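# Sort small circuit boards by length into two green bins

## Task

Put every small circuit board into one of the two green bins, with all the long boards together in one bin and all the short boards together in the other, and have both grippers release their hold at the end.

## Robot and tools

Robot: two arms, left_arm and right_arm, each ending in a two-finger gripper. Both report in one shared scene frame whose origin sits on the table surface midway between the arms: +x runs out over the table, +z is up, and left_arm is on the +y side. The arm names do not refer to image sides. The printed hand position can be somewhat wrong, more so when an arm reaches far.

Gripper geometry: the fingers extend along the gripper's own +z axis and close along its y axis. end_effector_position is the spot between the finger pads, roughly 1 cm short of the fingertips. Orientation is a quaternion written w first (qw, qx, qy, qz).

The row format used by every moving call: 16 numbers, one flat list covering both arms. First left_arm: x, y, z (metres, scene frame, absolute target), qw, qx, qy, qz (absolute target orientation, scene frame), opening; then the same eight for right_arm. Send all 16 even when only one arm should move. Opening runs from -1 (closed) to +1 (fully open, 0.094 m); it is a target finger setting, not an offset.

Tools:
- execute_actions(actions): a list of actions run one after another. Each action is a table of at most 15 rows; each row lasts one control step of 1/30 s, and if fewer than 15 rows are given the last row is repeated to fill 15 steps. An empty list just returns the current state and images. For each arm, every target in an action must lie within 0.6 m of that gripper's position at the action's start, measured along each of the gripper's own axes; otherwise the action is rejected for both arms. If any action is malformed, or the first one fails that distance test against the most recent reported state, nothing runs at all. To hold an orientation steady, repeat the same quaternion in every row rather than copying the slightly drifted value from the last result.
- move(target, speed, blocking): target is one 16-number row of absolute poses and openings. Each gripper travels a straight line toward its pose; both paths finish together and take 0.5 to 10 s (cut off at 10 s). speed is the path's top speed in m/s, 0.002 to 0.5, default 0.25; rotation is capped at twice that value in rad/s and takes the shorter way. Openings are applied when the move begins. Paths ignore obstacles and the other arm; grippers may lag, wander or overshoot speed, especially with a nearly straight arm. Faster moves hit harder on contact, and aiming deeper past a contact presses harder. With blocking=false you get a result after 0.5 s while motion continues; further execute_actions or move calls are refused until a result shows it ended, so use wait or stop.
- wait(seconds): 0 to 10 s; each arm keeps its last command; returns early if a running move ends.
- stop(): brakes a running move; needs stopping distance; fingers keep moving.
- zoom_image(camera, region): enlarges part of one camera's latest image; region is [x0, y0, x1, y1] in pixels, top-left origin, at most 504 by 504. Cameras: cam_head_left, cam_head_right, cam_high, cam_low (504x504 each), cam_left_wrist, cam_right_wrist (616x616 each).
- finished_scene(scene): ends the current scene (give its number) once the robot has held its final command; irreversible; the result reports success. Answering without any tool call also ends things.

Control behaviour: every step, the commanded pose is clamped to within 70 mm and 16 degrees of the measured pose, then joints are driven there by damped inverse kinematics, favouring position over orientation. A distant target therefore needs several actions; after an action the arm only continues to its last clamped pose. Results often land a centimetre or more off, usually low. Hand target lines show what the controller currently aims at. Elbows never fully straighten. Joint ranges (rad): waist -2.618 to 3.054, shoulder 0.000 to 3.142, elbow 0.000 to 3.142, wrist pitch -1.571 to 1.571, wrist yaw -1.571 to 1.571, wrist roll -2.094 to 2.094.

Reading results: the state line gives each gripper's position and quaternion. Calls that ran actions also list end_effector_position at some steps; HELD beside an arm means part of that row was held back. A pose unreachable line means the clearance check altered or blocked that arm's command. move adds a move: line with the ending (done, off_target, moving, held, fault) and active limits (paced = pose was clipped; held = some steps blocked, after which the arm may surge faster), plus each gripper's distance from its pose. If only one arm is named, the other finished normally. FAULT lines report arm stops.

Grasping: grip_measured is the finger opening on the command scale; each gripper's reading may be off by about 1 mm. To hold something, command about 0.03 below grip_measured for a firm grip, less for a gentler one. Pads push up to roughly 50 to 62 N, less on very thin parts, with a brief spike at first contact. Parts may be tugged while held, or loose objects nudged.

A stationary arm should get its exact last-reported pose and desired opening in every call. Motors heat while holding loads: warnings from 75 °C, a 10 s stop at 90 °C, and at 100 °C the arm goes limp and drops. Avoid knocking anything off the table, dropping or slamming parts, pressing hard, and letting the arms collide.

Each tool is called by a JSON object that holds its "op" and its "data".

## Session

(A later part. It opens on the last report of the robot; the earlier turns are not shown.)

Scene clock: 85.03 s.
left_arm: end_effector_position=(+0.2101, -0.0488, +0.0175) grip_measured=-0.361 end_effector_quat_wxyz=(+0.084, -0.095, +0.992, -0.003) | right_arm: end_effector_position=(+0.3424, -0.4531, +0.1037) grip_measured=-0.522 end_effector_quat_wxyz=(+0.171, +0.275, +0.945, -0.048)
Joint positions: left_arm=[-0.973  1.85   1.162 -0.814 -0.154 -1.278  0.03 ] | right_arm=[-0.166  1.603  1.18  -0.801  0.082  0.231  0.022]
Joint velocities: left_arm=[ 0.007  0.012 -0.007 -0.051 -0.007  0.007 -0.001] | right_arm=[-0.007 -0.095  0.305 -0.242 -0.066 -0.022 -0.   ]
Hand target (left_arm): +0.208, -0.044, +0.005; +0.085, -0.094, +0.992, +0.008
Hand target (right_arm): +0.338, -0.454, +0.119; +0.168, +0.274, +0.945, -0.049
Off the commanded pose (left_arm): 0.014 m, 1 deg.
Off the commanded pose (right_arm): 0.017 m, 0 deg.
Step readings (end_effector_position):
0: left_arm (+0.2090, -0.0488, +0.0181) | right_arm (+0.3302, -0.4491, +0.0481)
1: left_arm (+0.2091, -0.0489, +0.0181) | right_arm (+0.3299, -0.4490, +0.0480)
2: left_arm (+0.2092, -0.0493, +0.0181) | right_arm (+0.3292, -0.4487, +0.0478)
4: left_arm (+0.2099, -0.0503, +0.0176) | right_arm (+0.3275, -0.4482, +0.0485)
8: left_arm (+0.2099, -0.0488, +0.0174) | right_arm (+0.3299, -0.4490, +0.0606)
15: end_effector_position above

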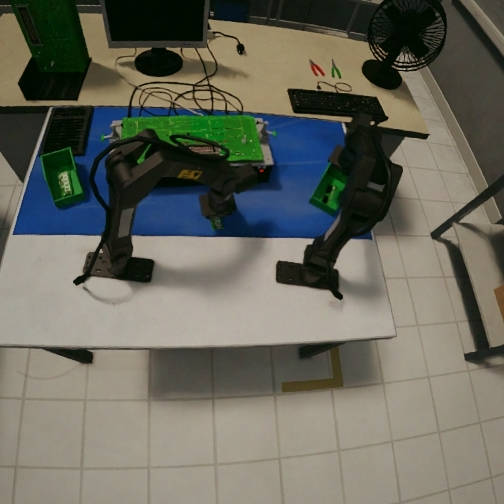

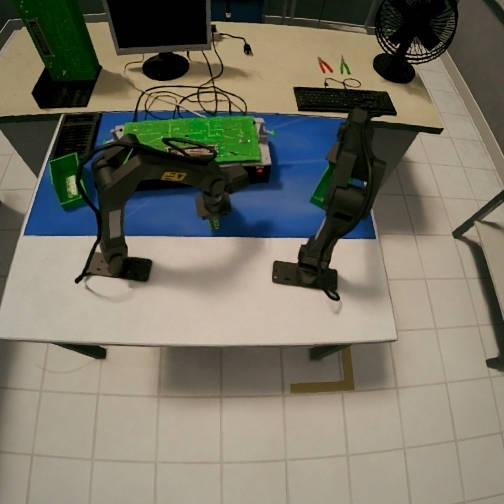

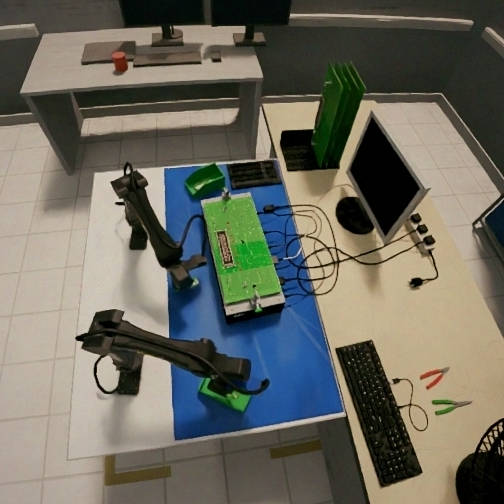

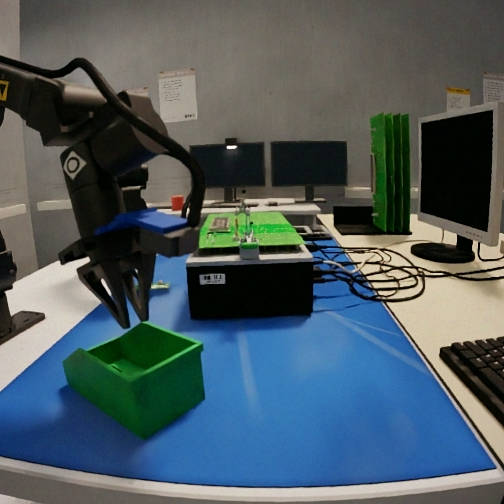

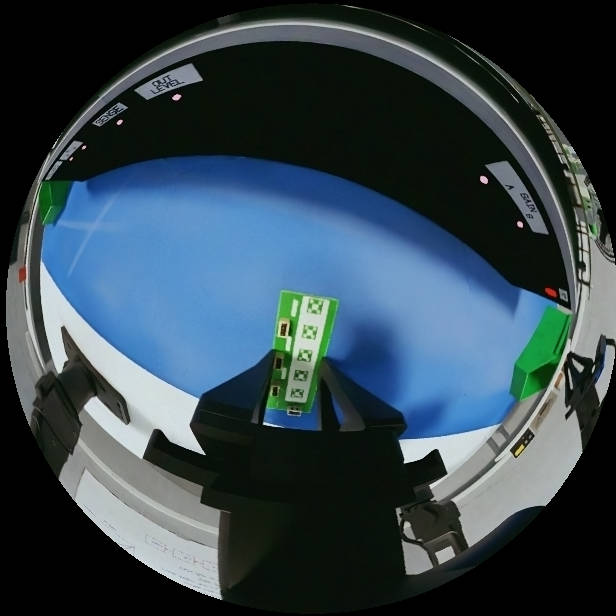

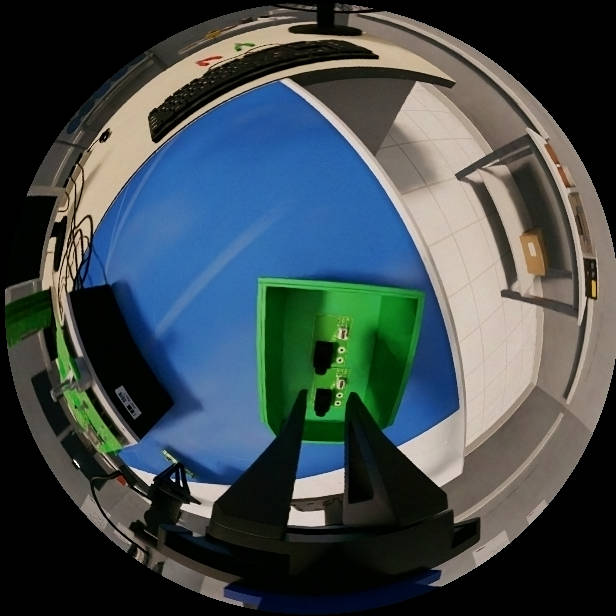

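{"op": "execute_actions", "data": {"actions": [[[0.2085,-0.045,0.0146,0.0845,-0.0945,0.9919,0.0081,-0.375,0.337,-0.4535,0.12,0.1672,0.2745,0.9457,-0.0485,-0.52],[0.209,-0.046,0.0165,0.0845,-0.0945,0.9919,0.0081,-0.375,0.337,-0.4535,0.12,0.1672,0.2745,0.9457,-0.0485,-0.52],[0.209,-0.047,0.0195,0.0845,-0.0945,0.9919,0.0081,-0.375,0.337,-0.4535,0.12,0.1672,0.2745,0.9457,-0.0485,-0.52],[0.209,-0.047,0.0234,0.0845,-0.0945,0.9919,0.0081,-0.375,0.337,-0.4535,0.12,0.1672,0.2745,0.9457,-0.0485,-0.52],[0.209,-0.047,0.0282,0.0845,-0.0945,0.9919,0.0081,-0.375,0.337,-0.4535,0.12,0.1672,0.2745,0.9457,-0.0485,-0.52],[0.209,-0.047,0.0337,0.0845,-0.0945,0.9919,0.0081,-0.375,0.337,-0.4535,0.12,0.1672,0.2745,0.9457,-0.0485,-0.52],[0.209,-0.047,0.0398,0.0845,-0.0945,0.9919,0.0081,-0.375,0.337,-0.4535,0.12,0.1672,0.2745,0.9457,-0.0485,-0.52],[0.209,-0.0464,0.0465,0.0845,-0.0946,0.9919,0.0081,-0.375,0.337,-0.4535,0.12,0.1672,0.2745,0.9457,-0.0485,-0.52],[0.209,-0.0446,0.0534,0.0845,-0.0949,0.9919,0.0081,-0.375,0.337,-0.4535,0.12,0.1672,0.2745,0.9457,-0.0485,-0.52],[0.209,-0.0417,0.0607,0.0845,-0.0954,0.9918,0.0081,-0.375,0.337,-0.4535,0.12,0.1672,0.2745,0.9457,-0.0485,-0.52],[0.209,-0.0376,0.068,0.0845,-0.096,0.9918,0.0082,-0.375,0.337,-0.4535,0.12,0.1672,0.2745,0.9457,-0.0485,-0.52],[0.209,-0.0322,0.0753,0.0845,-0.0969,0.9917,0.0083,-0.375,0.337,-0.4535,0.12,0.1672,0.2745,0.9457,-0.0485,-0.52],[0.209,-0.0258,0.0826,0.0845,-0.098,0.9916,0.0084,-0.375,0.337,-0.4535,0.12,0.1672,0.2745,0.9457,-0.0485,-0.52],[0.209,-0.0181,0.0895,0.0845,-0.0993,0.9914,0.0085,-0.375,0.337,-0.4535,0.12,0.1672,0.2745,0.9457,-0.0485,-0.52],[0.209,-0.0093,0.0962,0.0845,-0.1007,0.9913,0.0086,-0.375,0.337,-0.4535,0.12,0.1672,0.2745,0.9457,-0.0485,-0.52]],
[[0.2091,0.0007,0.1023,0.0845,-0.1024,0.9911,0.0087,-0.375,0.337,-0.4535,0.12,0.1672,0.2745,0.9457,-0.0485,-0.52],[0.2092,0.0119,0.1078,0.0844,-0.1042,0.9909,0.0089,-0.375,0.337,-0.4535,0.12,0.1672,0.2745,0.9457,-0.0485,-0.52],[0.2093,0.0237,0.1126,0.0844,-0.1061,0.9907,0.009,-0.375,0.337,-0.4535,0.12,0.1672,0.2745,0.9457,-0.0485,-0.52],[0.2095,0.0355,0.1165,0.0844,-0.1081,0.9905,0.0092,-0.375,0.337,-0.4535,0.12,0.1672,0.2745,0.9457,-0.0485,-0.52],[0.2098,0.0473,0.1195,0.0844,-0.11,0.9903,0.0094,-0.375,0.337,-0.4535,0.12,0.1672,0.2745,0.9457,-0.0485,-0.52],[0.2101,0.0591,0.1214,0.0844,-0.112,0.9901,0.0095,-0.375,0.337,-0.4535,0.12,0.1672,0.2745,0.9457,-0.0485,-0.52],[0.2105,0.0709,0.122,0.0843,-0.1139,0.9899,0.0097,-0.375,0.337,-0.4535,0.12,0.1672,0.2745,0.9457,-0.0485,-0.52],[0.211,0.0826,0.122,0.0843,-0.1158,0.9896,0.0099,-0.375,0.337,-0.4535,0.12,0.1672,0.2745,0.9457,-0.0485,-0.52],[0.2115,0.0944,0.122,0.0843,-0.1178,0.9894,0.01,-0.375,0.337,-0.4535,0.12,0.1672,0.2745,0.9457,-0.0485,-0.52],[0.2122,0.1062,0.122,0.0843,-0.1197,0.9892,0.0102,-0.375,0.337,-0.4535,0.12,0.1672,0.2745,0.9457,-0.0485,-0.52],[0.213,0.118,0.122,0.0843,-0.1217,0.9889,0.0104,-0.375,0.337,-0.4535,0.12,0.1672,0.2745,0.9457,-0.0485,-0.52],[0.214,0.1298,0.122,0.0842,-0.1236,0.9887,0.0105,-0.375,0.337,-0.4535,0.12,0.1672,0.2745,0.9457,-0.0485,-0.52],[0.215,0.1416,0.122,0.0842,-0.1256,0.9885,0.0107,-0.375,0.337,-0.4535,0.12,0.1672,0.2745,0.9457,-0.0485,-0.52],[0.2162,0.1534,0.122,0.0842,-0.1275,0.9882,0.0109,-0.375,0.337,-0.4535,0.12,0.1672,0.2745,0.9457,-0.0485,-0.52],[0.2176,0.1652,0.122,0.0842,-0.1294,0.988,0.011,-0.375,0.337,-0.4535,0.12,0.1672,0.2745,0.9457,-0.0485,-0.52]],
[[0.2191,0.1769,0.122,0.0842,-0.1314,0.9877,0.0112,-0.375,0.337,-0.4535,0.12,0.1672,0.2745,0.9457,-0.0485,-0.52],[0.2208,0.1887,0.122,0.0841,-0.1333,0.9874,0.0114,-0.375,0.337,-0.4535,0.12,0.1672,0.2745,0.9457,-0.0485,-0.52],[0.2226,0.2005,0.122,0.0841,-0.1353,0.9872,0.0115,-0.375,0.337,-0.4535,0.12,0.1672,0.2745,0.9457,-0.0485,-0.52],[0.2247,0.2123,0.122,0.0841,-0.1372,0.9869,0.0117,-0.375,0.337,-0.4535,0.12,0.1672,0.2745,0.9457,-0.0485,-0.52],[0.2269,0.2241,0.122,0.0841,-0.1391,0.9866,0.0119,-0.375,0.337,-0.4535,0.12,0.1672,0.2745,0.9457,-0.0485,-0.52],[0.2293,0.2358,0.122,0.084,-0.1411,0.9864,0.012,-0.375,0.337,-0.4535,0.12,0.1672,0.2745,0.9457,-0.0485,-0.52],[0.232,0.2476,0.122,0.084,-0.143,0.9861,0.0122,-0.375,0.337,-0.4535,0.12,0.1672,0.2745,0.9457,-0.0485,-0.52],[0.2349,0.2594,0.122,0.084,-0.1449,0.9858,0.0124,-0.375,0.337,-0.4535,0.12,0.1672,0.2745,0.9457,-0.0485,-0.52],[0.238,0.2712,0.122,0.084,-0.1469,0.9855,0.0125,-0.375,0.337,-0.4535,0.12,0.1672,0.2745,0.9457,-0.0485,-0.52],[0.2413,0.283,0.122,0.0839,-0.1488,0.9852,0.0127,-0.375,0.337,-0.4535,0.12,0.1672,0.2745,0.9457,-0.0485,-0.52],[0.2449,0.2948,0.122,0.0839,-0.1508,0.9849,0.0128,-0.375,0.337,-0.4535,0.12,0.1672,0.2745,0.9457,-0.0485,-0.52],[0.2487,0.3066,0.122,0.0839,-0.1527,0.9846,0.013,-0.375,0.337,-0.4535,0.12,0.1672,0.2745,0.9457,-0.0485,-0.52],[0.2528,0.3184,0.122,0.0839,-0.1547,0.9843,0.0132,-0.375,0.337,-0.4535,0.12,0.1672,0.2745,0.9457,-0.0485,-0.52],[0.2572,0.3301,0.122,0.0838,-0.1566,0.984,0.0133,-0.375,0.337,-0.4535,0.12,0.1672,0.2745,0.9457,-0.0485,-0.52],[0.2619,0.3419,0.122,0.0838,-0.1585,0.9837,0.0135,-0.375,0.337,-0.4535,0.12,0.1672,0.2745,0.9457,-0.0485,-0.52]],
[[0.2668,0.3537,0.122,0.0838,-0.1605,0.9834,0.0137,-0.375,0.337,-0.4535,0.12,0.1672,0.2745,0.9457,-0.0485,-0.52],[0.2721,0.3655,0.122,0.0838,-0.1624,0.9831,0.0138,-0.375,0.337,-0.4535,0.12,0.1672,0.2745,0.9457,-0.0485,-0.52],[0.2776,0.3773,0.122,0.0837,-0.1644,0.9828,0.014,-0.375,0.337,-0.4535,0.12,0.1672,0.2745,0.9457,-0.0485,-0.52],[0.2835,0.3891,0.122,0.0837,-0.1663,0.9824,0.0142,-0.375,0.337,-0.4535,0.12,0.1672,0.2745,0.9457,-0.0485,-0.52],[0.2894,0.4003,0.122,0.0837,-0.1681,0.9821,0.0143,-0.375,0.337,-0.4535,0.12,0.1672,0.2745,0.9457,-0.0485,-0.52],[0.2949,0.4103,0.122,0.0837,-0.1698,0.9818,0.0145,-0.375,0.337,-0.4535,0.12,0.1672,0.2745,0.9457,-0.0485,-0.52],[0.3,0.4191,0.122,0.0837,-0.1712,0.9816,0.0146,-0.375,0.337,-0.4535,0.12,0.1672,0.2745,0.9457,-0.0485,-0.52],[0.3046,0.4268,0.122,0.0836,-0.1725,0.9814,0.0147,-0.375,0.337,-0.4535,0.12,0.1672,0.2745,0.9457,-0.0485,-0.52],[0.3085,0.4332,0.1215,0.0836,-0.1736,0.9812,0.0148,-0.375,0.337,-0.4535,0.12,0.1672,0.2745,0.9457,-0.0485,-0.52],[0.3119,0.4386,0.1199,0.0836,-0.1745,0.981,0.0149,-0.375,0.337,-0.4535,0.12,0.1672,0.2745,0.9457,-0.0485,-0.52],[0.3145,0.4427,0.1174,0.0836,-0.1751,0.9809,0.0149,-0.375,0.337,-0.4535,0.12,0.1672,0.2745,0.9457,-0.0485,-0.52],[0.3164,0.4456,0.1142,0.0836,-0.1756,0.9808,0.015,-0.375,0.337,-0.4535,0.12,0.1672,0.2745,0.9457,-0.0485,-0.52],[0.3176,0.4474,0.1102,0.0836,-0.1759,0.9808,0.015,-0.375,0.337,-0.4535,0.12,0.1672,0.2745,0.9457,-0.0485,-0.52],[0.318,0.448,0.1056,0.0836,-0.176,0.9808,0.015,-0.375,0.337,-0.4535,0.12,0.1672,0.2745,0.9457,-0.0485,-0.52],[0.318,0.448,0.1005,0.0836,-0.176,0.9808,0.015,-0.375,0.337,-0.4535,0.12,0.1672,0.2745,0.9457,-0.0485,-0.52]],
[[0.318,0.448,0.095,0.0836,-0.176,0.9808,0.015,-0.375,0.337,-0.4535,0.12,0.1672,0.2745,0.9457,-0.0485,-0.52],[0.318,0.448,0.0891,0.0836,-0.176,0.9808,0.015,-0.375,0.337,-0.4535,0.12,0.1672,0.2745,0.9457,-0.0485,-0.52],[0.318,0.448,0.0831,0.0836,-0.176,0.9808,0.015,-0.375,0.337,-0.4535,0.12,0.1672,0.2745,0.9457,-0.0485,-0.52],[0.318,0.448,0.077,0.0836,-0.176,0.9808,0.015,-0.375,0.337,-0.4535,0.12,0.1672,0.2745,0.9457,-0.0485,-0.52],[0.318,0.448,0.0709,0.0836,-0.176,0.9808,0.015,-0.375,0.337,-0.4535,0.12,0.1672,0.2745,0.9457,-0.0485,-0.52],[0.318,0.448,0.0649,0.0836,-0.176,0.9808,0.015,-0.375,0.337,-0.4535,0.12,0.1672,0.2745,0.9457,-0.0485,-0.52],[0.318,0.448,0.059,0.0836,-0.176,0.9808,0.015,-0.375,0.337,-0.4535,0.12,0.1672,0.2745,0.9457,-0.0485,-0.52],[0.318,0.448,0.0535,0.0836,-0.176,0.9808,0.015,-0.375,0.337,-0.4535,0.12,0.1672,0.2745,0.9457,-0.0485,-0.52],[0.318,0.448,0.0484,0.0836,-0.176,0.9808,0.015,-0.375,0.337,-0.4535,0.12,0.1672,0.2745,0.9457,-0.0485,-0.52],[0.318,0.448,0.0438,0.0836,-0.176,0.9808,0.015,-0.375,0.337,-0.4535,0.12,0.1672,0.2745,0.9457,-0.0485,-0.52],[0.318,0.448,0.0398,0.0836,-0.176,0.9808,0.015,-0.375,0.337,-0.4535,0.12,0.1672,0.2745,0.9457,-0.0485,-0.52],[0.318,0.448,0.0366,0.0836,-0.176,0.9808,0.015,-0.375,0.337,-0.4535,0.12,0.1672,0.2745,0.9457,-0.0485,-0.52],[0.318,0.448,0.0341,0.0836,-0.176,0.9808,0.015,-0.375,0.337,-0.4535,0.12,0.1672,0.2745,0.9457,-0.0485,-0.52],[0.318,0.448,0.0325,0.0836,-0.176,0.9808,0.015,-0.375,0.337,-0.4535,0.12,0.1672,0.2745,0.9457,-0.0485,-0.52],[0.318,0.448,0.032,0.0836,-0.176,0.9808,0.015,-0.375,0.337,-0.4535,0.12,0.1672,0.2745,0.9457,-0.0485,-0.52]]]}}

Scene clock: 93.70 s.
left_arm: end_effector_position=(+0.3106, +0.4427, +0.0383) grip_measured=-0.362 end_effector_quat_wxyz=(+0.062, -0.179, +0.982, +0.011) | right_arm: end_effector_position=(+0.3324, -0.4498, +0.1053) grip_measured=-0.522 end_effector_quat_wxyz=(+0.149, +0.275, +0.949, -0.047)
Joint positions: left_arm=[ 0.768  1.809  1.202 -0.843  0.036  0.286  0.03 ] | right_arm=[-0.166  1.598  1.196 -0.864  0.082  0.231  0.022]
Joint velocities: left_arm=[-0.002  0.154 -0.154  0.33  -0.022  0.051 -0.001] | right_arm=[ 0.002  0.002  0.012 -0.022  0.037  0.037  0.001]
Hand target (left_arm): +0.318, +0.448, +0.033; +0.083, -0.176, +0.981, +0.015
Hand target (right_arm): +0.337, -0.453, +0.120; +0.167, +0.275, +0.946, -0.049
Off the commanded pose (left_arm): 0.011 m, 3 deg.
Off the commanded pose (right_arm): 0.016 m, 2 deg.
Step readings (end_effector_position; steps 1 to 15: 1st action; 16 to 30: 2nd action; 31 to 45: 3rd action; 46 to 60: 4th action; 61 to 75: 5th action):
0: left_arm (+0.2101, -0.0488, +0.0175) | right_arm (+0.3339, -0.4503, +0.1058)
1: left_arm (+0.2101, -0.0487, +0.0175) | right_arm (+0.3338, -0.4502, +0.1057)
2: left_arm (+0.2100, -0.0486, +0.0175) | right_arm (+0.3335, -0.4502, +0.1057)
4: left_arm (+0.2099, -0.0483, +0.0174) | right_arm (+0.3331, -0.4500, +0.1055)
8: left_arm (+0.2087, -0.0461, +0.0225) | right_arm (+0.3327, -0.4499, +0.1054)
15: left_arm (+0.2085, -0.0361, +0.0656) | right_arm (+0.3324, -0.4498, +0.1053)
16: left_arm (+0.2096, -0.0311, +0.0743) | right_arm (+0.3324, -0.4498, +0.1053)
17: left_arm (+0.2114, -0.0255, +0.0834) | right_arm (+0.3324, -0.4498, +0.1053)
19: left_arm (+0.2168, -0.0119, +0.1013) | right_arm (+0.3324, -0.4498, +0.1053)
23: left_arm (+0.2242, +0.0316, +0.1235) | right_arm (+0.3324, -0.4498, +0.1053)
30: left_arm (+0.2237, +0.1277, +0.1204) | right_arm (+0.3324, -0.4498, +0.1053)
31: left_arm (+0.2241, +0.1411, +0.1201) | right_arm (+0.3324, -0.4498, +0.1053)
32: left_arm (+0.2249, +0.1542, +0.1204) | right_arm (+0.3324, -0.4498, +0.1053)
34: left_arm (+0.2279, +0.1802, +0.1219) | right_arm (+0.3324, -0.4498, +0.1053)
38: left_arm (+0.2338, +0.2327, +0.1245) | right_arm (+0.3324, -0.4498, +0.1053)
45: left_arm (+0.2327, +0.3194, +0.1179) | right_arm (+0.3324, -0.4498, +0.1053)
46: left_arm (+0.2353, +0.3302, +0.1172) | right_arm (+0.3324, -0.4498, +0.1053)
47: left_arm (+0.2391, +0.3412, +0.1170) | right_arm (+0.3324, -0.4498, +0.1053)
49: left_arm (+0.2495, +0.3638, +0.1174) | right_arm (+0.3324, -0.4498, +0.1053)
53: left_arm (+0.2769, +0.4079, +0.1189) | right_arm (+0.3324, -0.4498, +0.1053)
60: left_arm (+0.3101, +0.4467, +0.1060) | right_arm (+0.3324, -0.4498, +0.1053)
61: left_arm (+0.3111, +0.4470, +0.1028) | right_arm (+0.3324, -0.4498, +0.1053)
62: left_arm (+0.3126, +0.4473, +0.0999) | right_arm (+0.3324, -0.4498, +0.1053)
64: left_arm (+0.3147, +0.4477, +0.0938) | right_arm (+0.3324, -0.4498, +0.1053)
68: left_arm (+0.3131, +0.4452, +0.0750) | right_arm (+0.3324, -0.4498, +0.1053)
75: end_effector_position above

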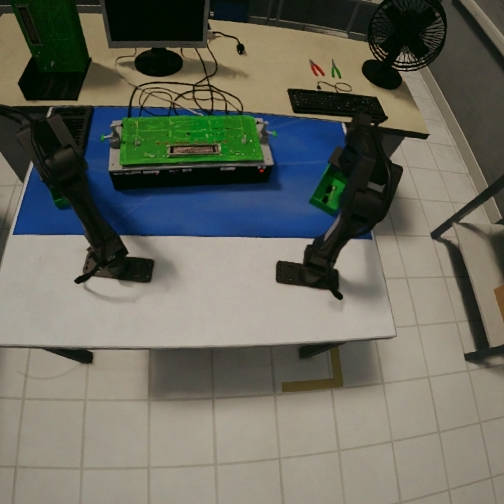

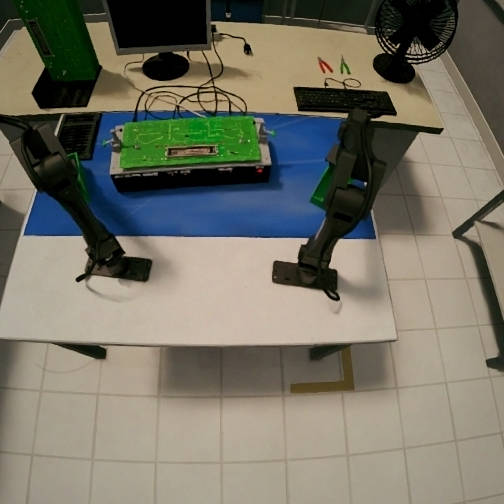

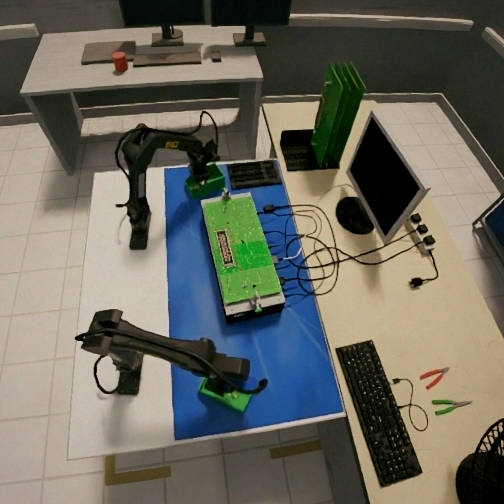

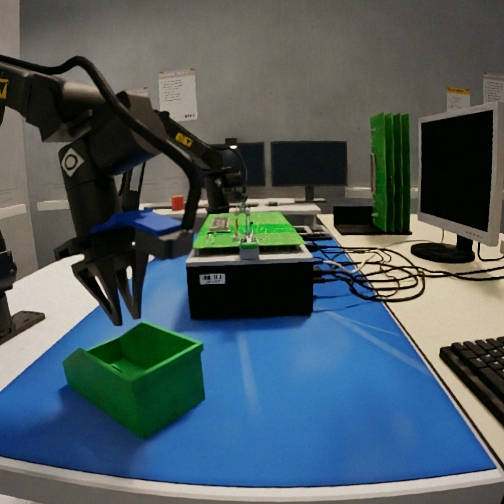

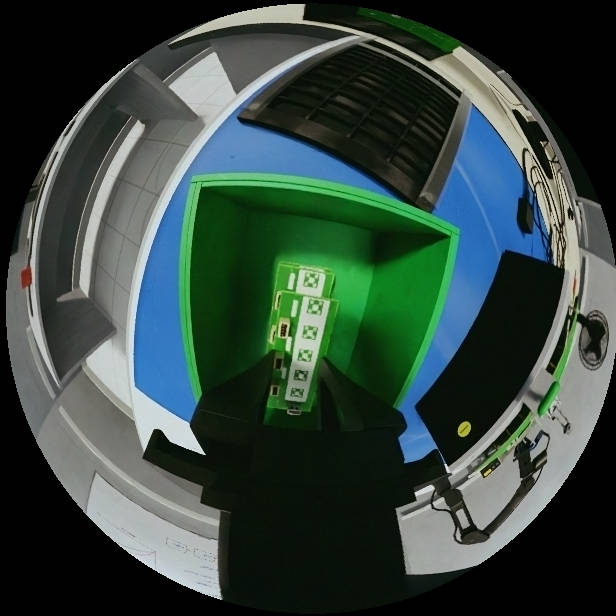

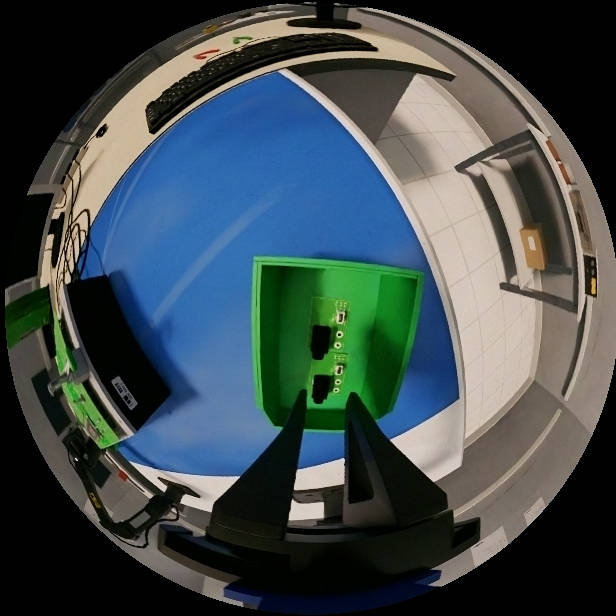

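{"op": "zoom_image", "data": {"camera": "cam_right_wrist", "region": [240, 240, 440, 440]}}

Region (240, 240, 440, 440) of cam_right_wrist's 616x616 image, scaled by 2.520, with more detail than that image has.

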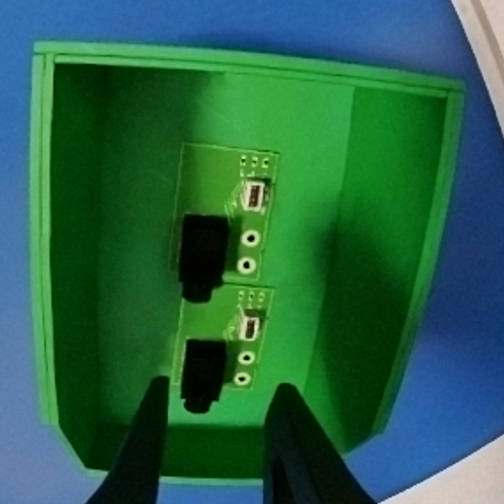

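{"op": "wait", "data": {"seconds": 0}}

{"op": "zoom_image", "data": {"camera": "cam_left_wrist", "region": [190, 200, 430, 440]}}

Scene clock: 94.00 s.
left_arm: end_effector_position=(+0.3189, +0.4488, +0.0379) grip_measured=-0.362 end_effector_quat_wxyz=(+0.080, -0.177, +0.981, +0.020) | right_arm: end_effector_position=(+0.3324, -0.4498, +0.1053) grip_measured=-0.522 end_effector_quat_wxyz=(+0.149, +0.275, +0.949, -0.047)
Joint positions: left_arm=[ 0.768  1.812  1.199 -0.796  0.037  0.287  0.03 ] | right_arm=[-0.166  1.598  1.196 -0.864  0.082  0.231  0.022]
Joint velocities: left_arm=[ 0.002  0.002 -0.012  0.007  0.022  0.007  0.   ] | right_arm=[ 0.002  0.007  0.007 -0.037 -0.051  0.022  0.   ]
Hand target (left_arm): +0.318, +0.448, +0.033; +0.083, -0.176, +0.981, +0.015
Hand target (right_arm): +0.337, -0.453, +0.120; +0.167, +0.275, +0.946, -0.049
Off the commanded pose (left_arm): 0.006 m, 1 deg.
Off the commanded pose (right_arm): 0.016 m, 2 deg.

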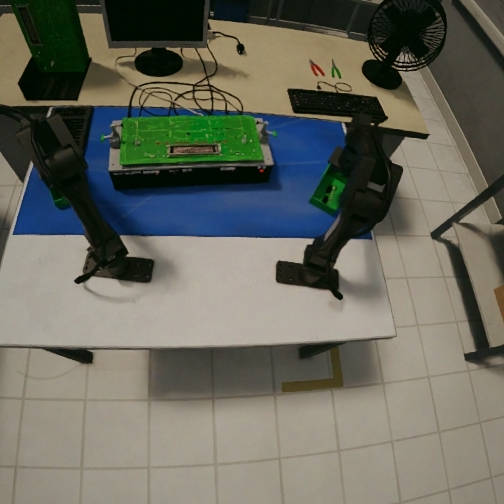

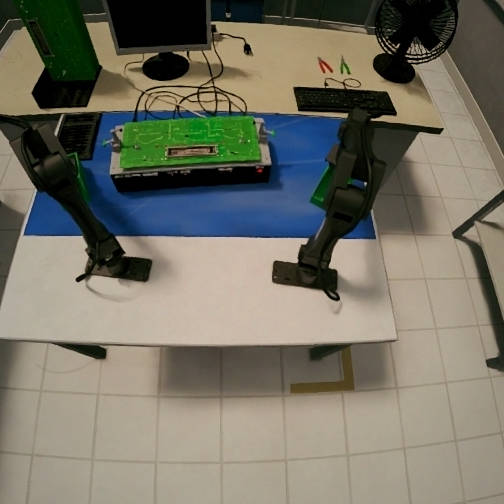

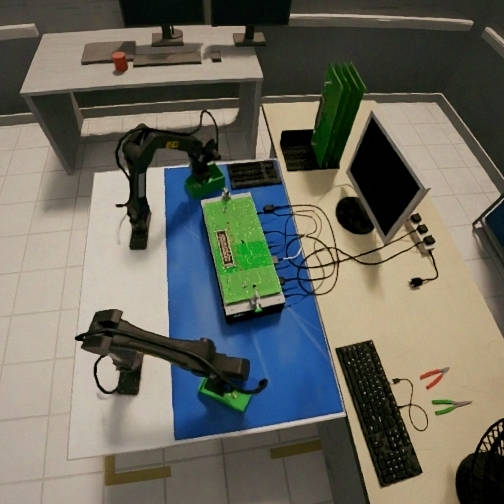

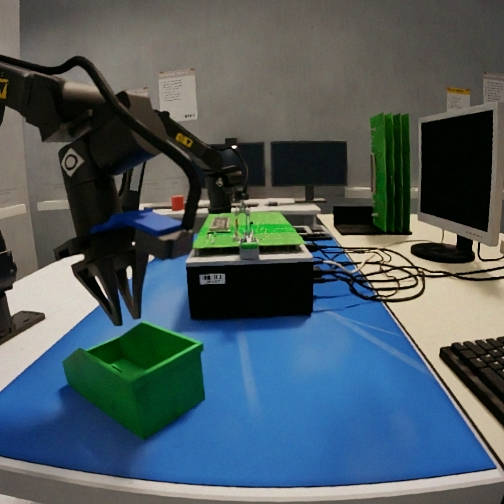

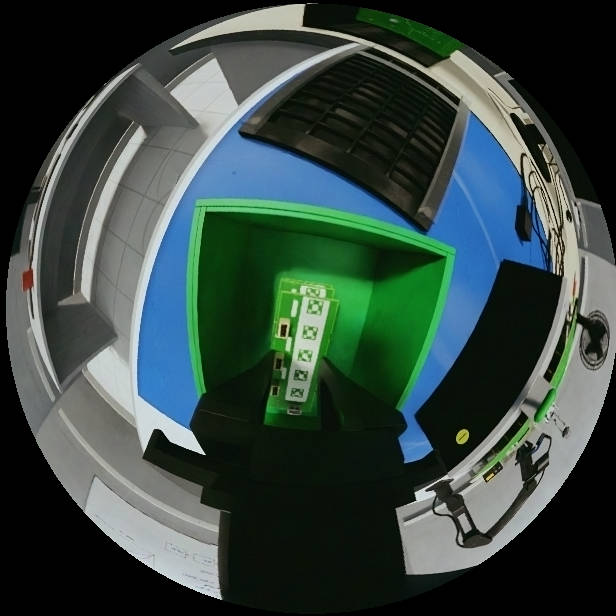

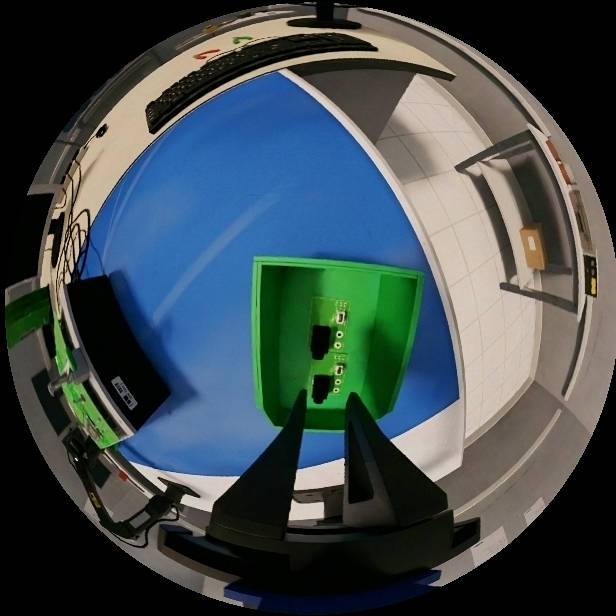

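Region (190, 200, 430, 440) of cam_left_wrist's 616x616 image, scaled by 2.100, with more detail than that image has.

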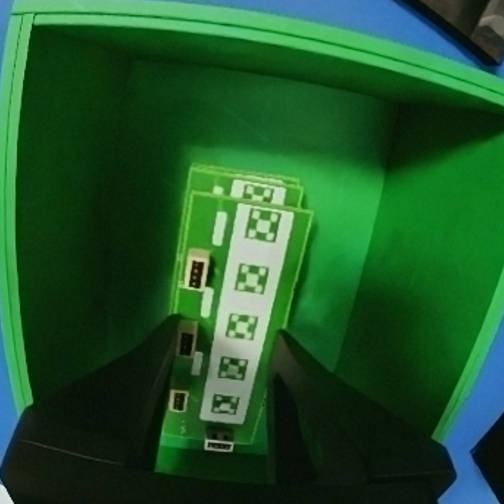

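{"op": "execute_actions", "data": {"actions": [[[0.318,0.448,0.032,0.0836,-0.176,0.9808,0.015,-0.35,0.337,-0.4535,0.12,0.1672,0.2745,0.9457,-0.0485,-0.52],[0.318,0.448,0.032,0.0836,-0.176,0.9808,0.015,-0.31,0.337,-0.4535,0.12,0.1672,0.2745,0.9457,-0.0485,-0.52],[0.318,0.448,0.033,0.0836,-0.176,0.9808,0.015,-0.26,0.337,-0.4535,0.12,0.1672,0.2745,0.9457,-0.0485,-0.52],[0.3185,0.448,0.035,0.0836,-0.176,0.9808,0.015,-0.20,0.337,-0.4535,0.12,0.1672,0.2745,0.9457,-0.0485,-0.52],[0.319,0.4485,0.038,0.0836,-0.176,0.9808,0.015,-0.15,0.337,-0.4535,0.12,0.1672,0.2745,0.9457,-0.0485,-0.52],[0.3195,0.449,0.043,0.0836,-0.176,0.9808,0.015,-0.15,0.337,-0.4535,0.12,0.1672,0.2745,0.9457,-0.0485,-0.52],[0.320,0.4495,0.049,0.0836,-0.176,0.9808,0.015,-0.15,0.337,-0.4535,0.12,0.1672,0.2745,0.9457,-0.0485,-0.52],[0.320,0.4495,0.056,0.0836,-0.176,0.9808,0.015,-0.15,0.337,-0.4535,0.12,0.1672,0.2745,0.9457,-0.0485,-0.52],[0.320,0.4495,0.064,0.0836,-0.176,0.9808,0.015,-0.15,0.337,-0.4535,0.12,0.1672,0.2745,0.9457,-0.0485,-0.52],[0.320,0.4495,0.073,0.0836,-0.176,0.9808,0.015,-0.15,0.337,-0.4535,0.12,0.1672,0.2745,0.9457,-0.0485,-0.52],[0.320,0.4495,0.082,0.0836,-0.176,0.9808,0.015,-0.15,0.337,-0.4535,0.12,0.1672,0.2745,0.9457,-0.0485,-0.52],[0.320,0.4495,0.091,0.0836,-0.176,0.9808,0.015,-0.15,0.337,-0.4535,0.12,0.1672,0.2745,0.9457,-0.0485,-0.52],[0.320,0.4495,0.099,0.0836,-0.176,0.9808,0.015,-0.15,0.337,-0.4535,0.12,0.1672,0.2745,0.9457,-0.0485,-0.52],[0.320,0.4495,0.106,0.0836,-0.176,0.9808,0.015,-0.15,0.337,-0.4535,0.12,0.1672,0.2745,0.9457,-0.0485,-0.52],[0.320,0.4495,0.111,0.0836,-0.176,0.9808,0.015,-0.15,0.337,-0.4535,0.12,0.1672,0.2745,0.9457,-0.0485,-0.52]]]}}

Scene clock: 95.70 s.
left_arm: end_effector_position=(+0.3234, +0.4522, +0.0802) grip_measured=-0.152 end_effector_quat_wxyz=(+0.086, -0.177, +0.980, +0.023) | right_arm: end_effector_position=(+0.3324, -0.4498, +0.1053) grip_measured=-0.522 end_effector_quat_wxyz=(+0.149, +0.275, +0.949, -0.047)
Joint positions: left_arm=[ 0.768  1.776  1.327 -0.948  0.037  0.287  0.04 ] | right_arm=[-0.166  1.598  1.196 -0.864  0.082  0.231  0.022]
Joint velocities: left_arm=[ 0.002 -0.276  0.759 -0.755 -0.007 -0.007 -0.002] | right_arm=[-0.007 -0.022 -0.007  0.007  0.022  0.022 -0.   ]
Hand target (left_arm): +0.319, +0.449, +0.108; +0.088, -0.176, +0.980, +0.017
Hand target (right_arm): +0.337, -0.453, +0.120; +0.167, +0.275, +0.946, -0.049
Off the commanded pose (left_arm): 0.031 m, 1 deg.
Off the commanded pose (right_arm): 0.016 m, 2 deg.
Step readings (end_effector_position):
0: left_arm (+0.3204, +0.4500, +0.0382) | right_arm (+0.3324, -0.4498, +0.1053)
1: left_arm (+0.3205, +0.4500, +0.0382) | right_arm (+0.3324, -0.4498, +0.1053)
2: left_arm (+0.3207, +0.4501, +0.0382) | right_arm (+0.3324, -0.4498, +0.1053)
4: left_arm (+0.3209, +0.4502, +0.0383) | right_arm (+0.3324, -0.4498, +0.1053)
8: left_arm (+0.3189, +0.4487, +0.0384) | right_arm (+0.3324, -0.4498, +0.1053)
15: end_effector_position above

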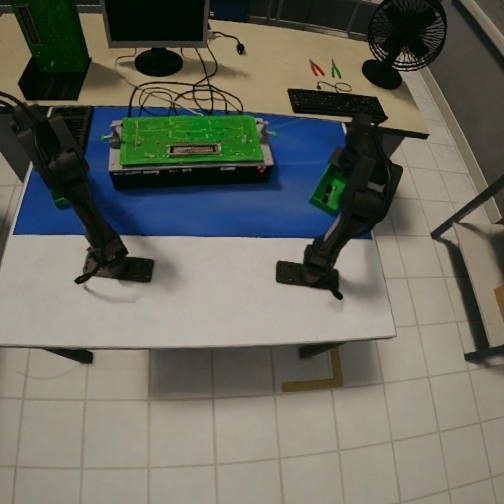

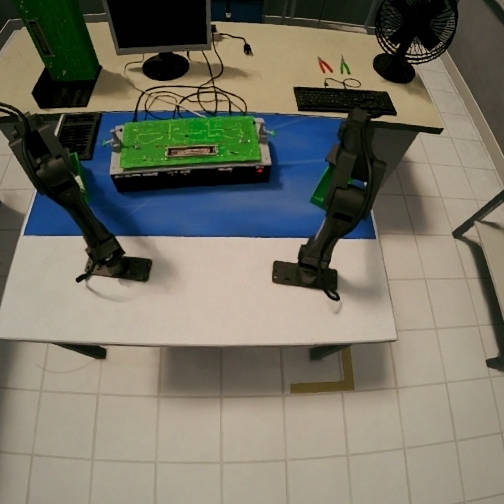

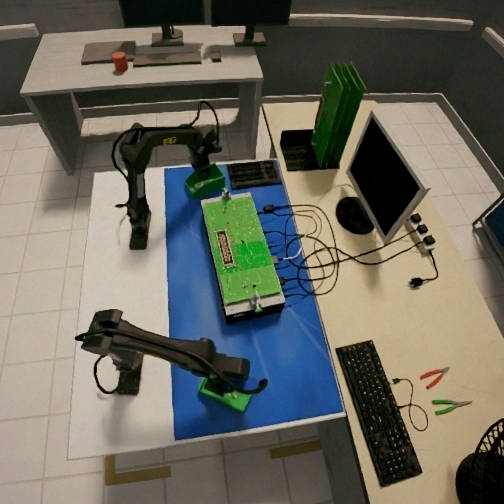

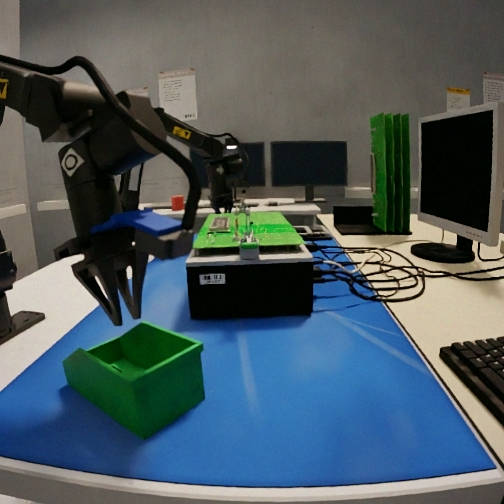

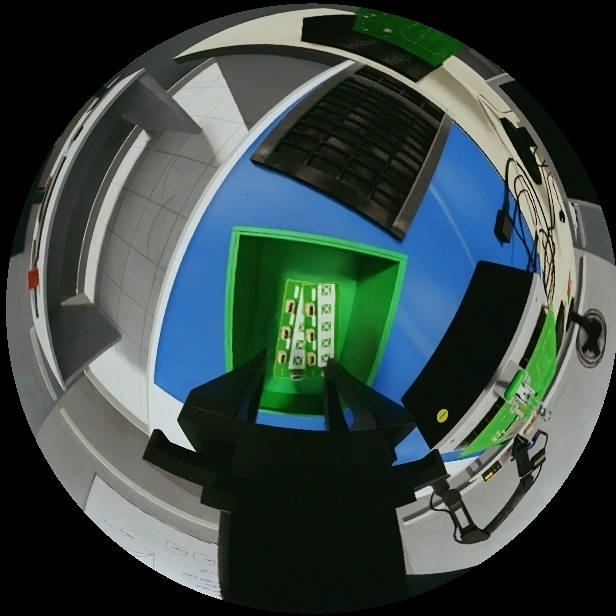

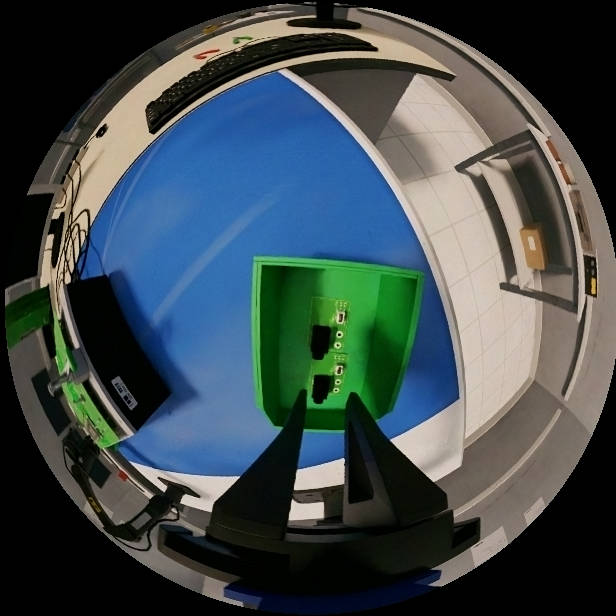

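The top board slid sideways inside the bin, so I'm checking that it has settled.

{"op": "wait", "data": {"seconds": 0}}

{"op": "zoom_image", "data": {"camera": "cam_left_wrist", "region": [210, 210, 420, 420]}}

Scene clock: 95.83 s.
left_arm: end_effector_position=(+0.3289, +0.4562, +0.1068) grip_measured=-0.152 end_effector_quat_wxyz=(+0.109, -0.176, +0.978, +0.034) | right_arm: end_effector_position=(+0.3324, -0.4498, +0.1053) grip_measured=-0.522 end_effector_quat_wxyz=(+0.149, +0.275, +0.949, -0.047)
Joint positions: left_arm=[ 0.768  1.74   1.381 -0.987  0.038  0.287  0.04 ] | right_arm=[-0.166  1.598  1.196 -0.864  0.082  0.231  0.022]
Joint velocities: left_arm=[ 0.002 -0.154  0.095 -0.242  0.037  0.007 -0.   ] | right_arm=[ 0.002 -0.002  0.017 -0.051  0.037  0.051  0.   ]
Hand target (left_arm): +0.319, +0.449, +0.108; +0.088, -0.176, +0.980, +0.017
Hand target (right_arm): +0.337, -0.453, +0.120; +0.167, +0.275, +0.946, -0.049
Off the commanded pose (left_arm): 0.012 m, 4 deg.
Off the commanded pose (right_arm): 0.016 m, 2 deg.

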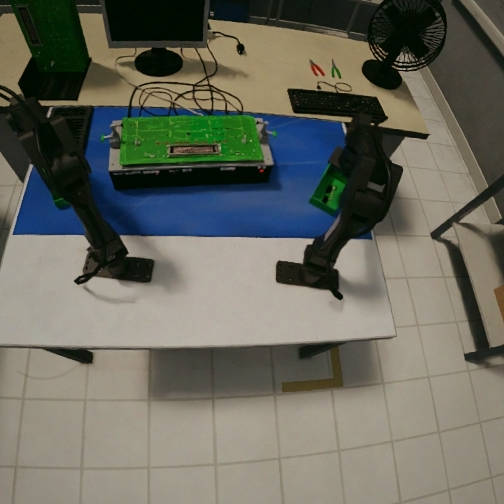

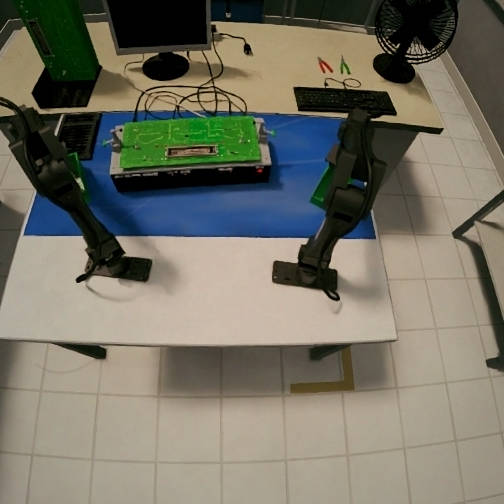

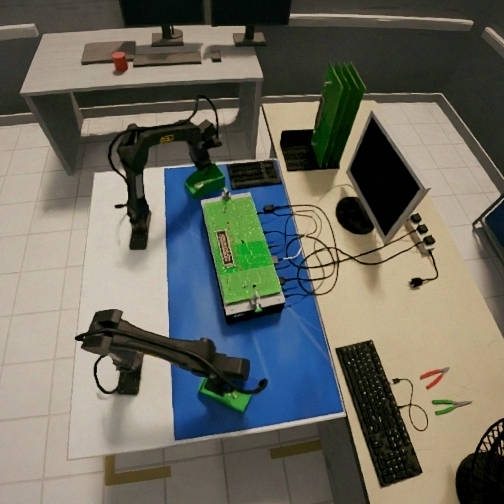

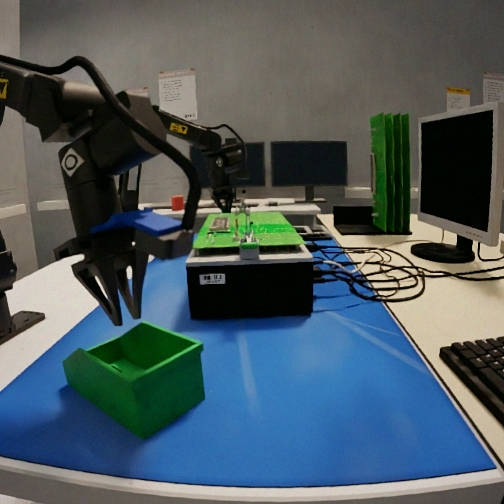

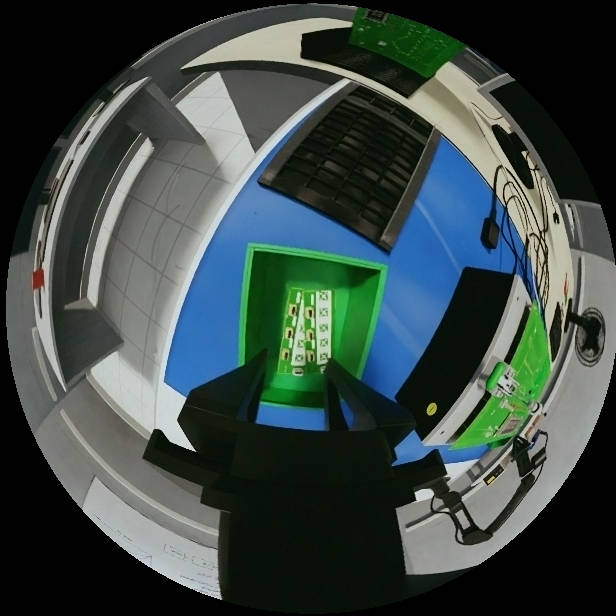

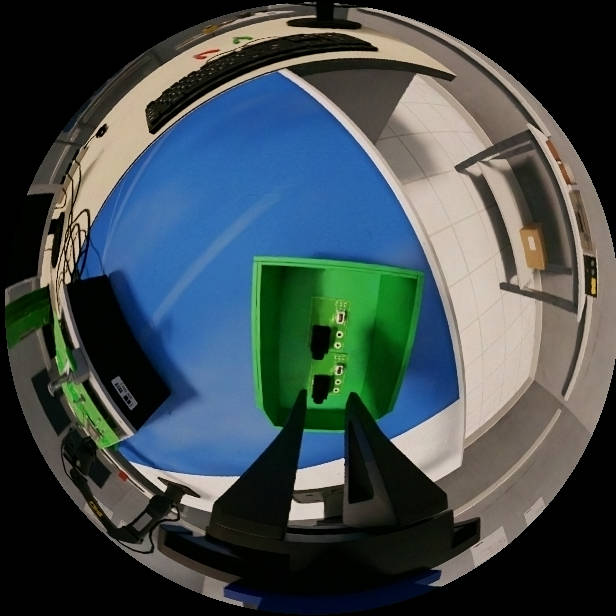

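Region (210, 210, 420, 420) of cam_left_wrist's 616x616 image, scaled by 2.400, with more detail than that image has.

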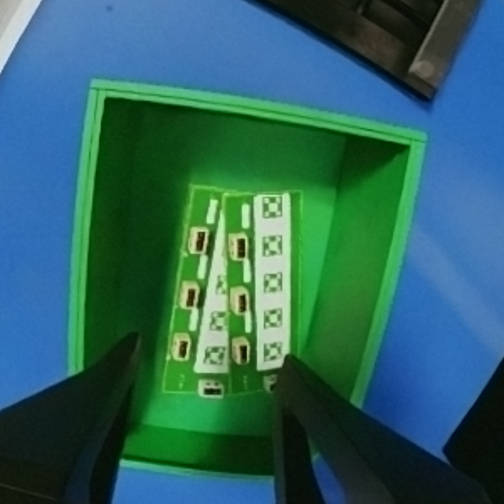

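The three long boards are in the left bin and both short boards are in the right one. Both grippers are open and lifted clear.

{"op": "finished_scene", "data": {"scene": 2}}

The scene is finished: the task was done.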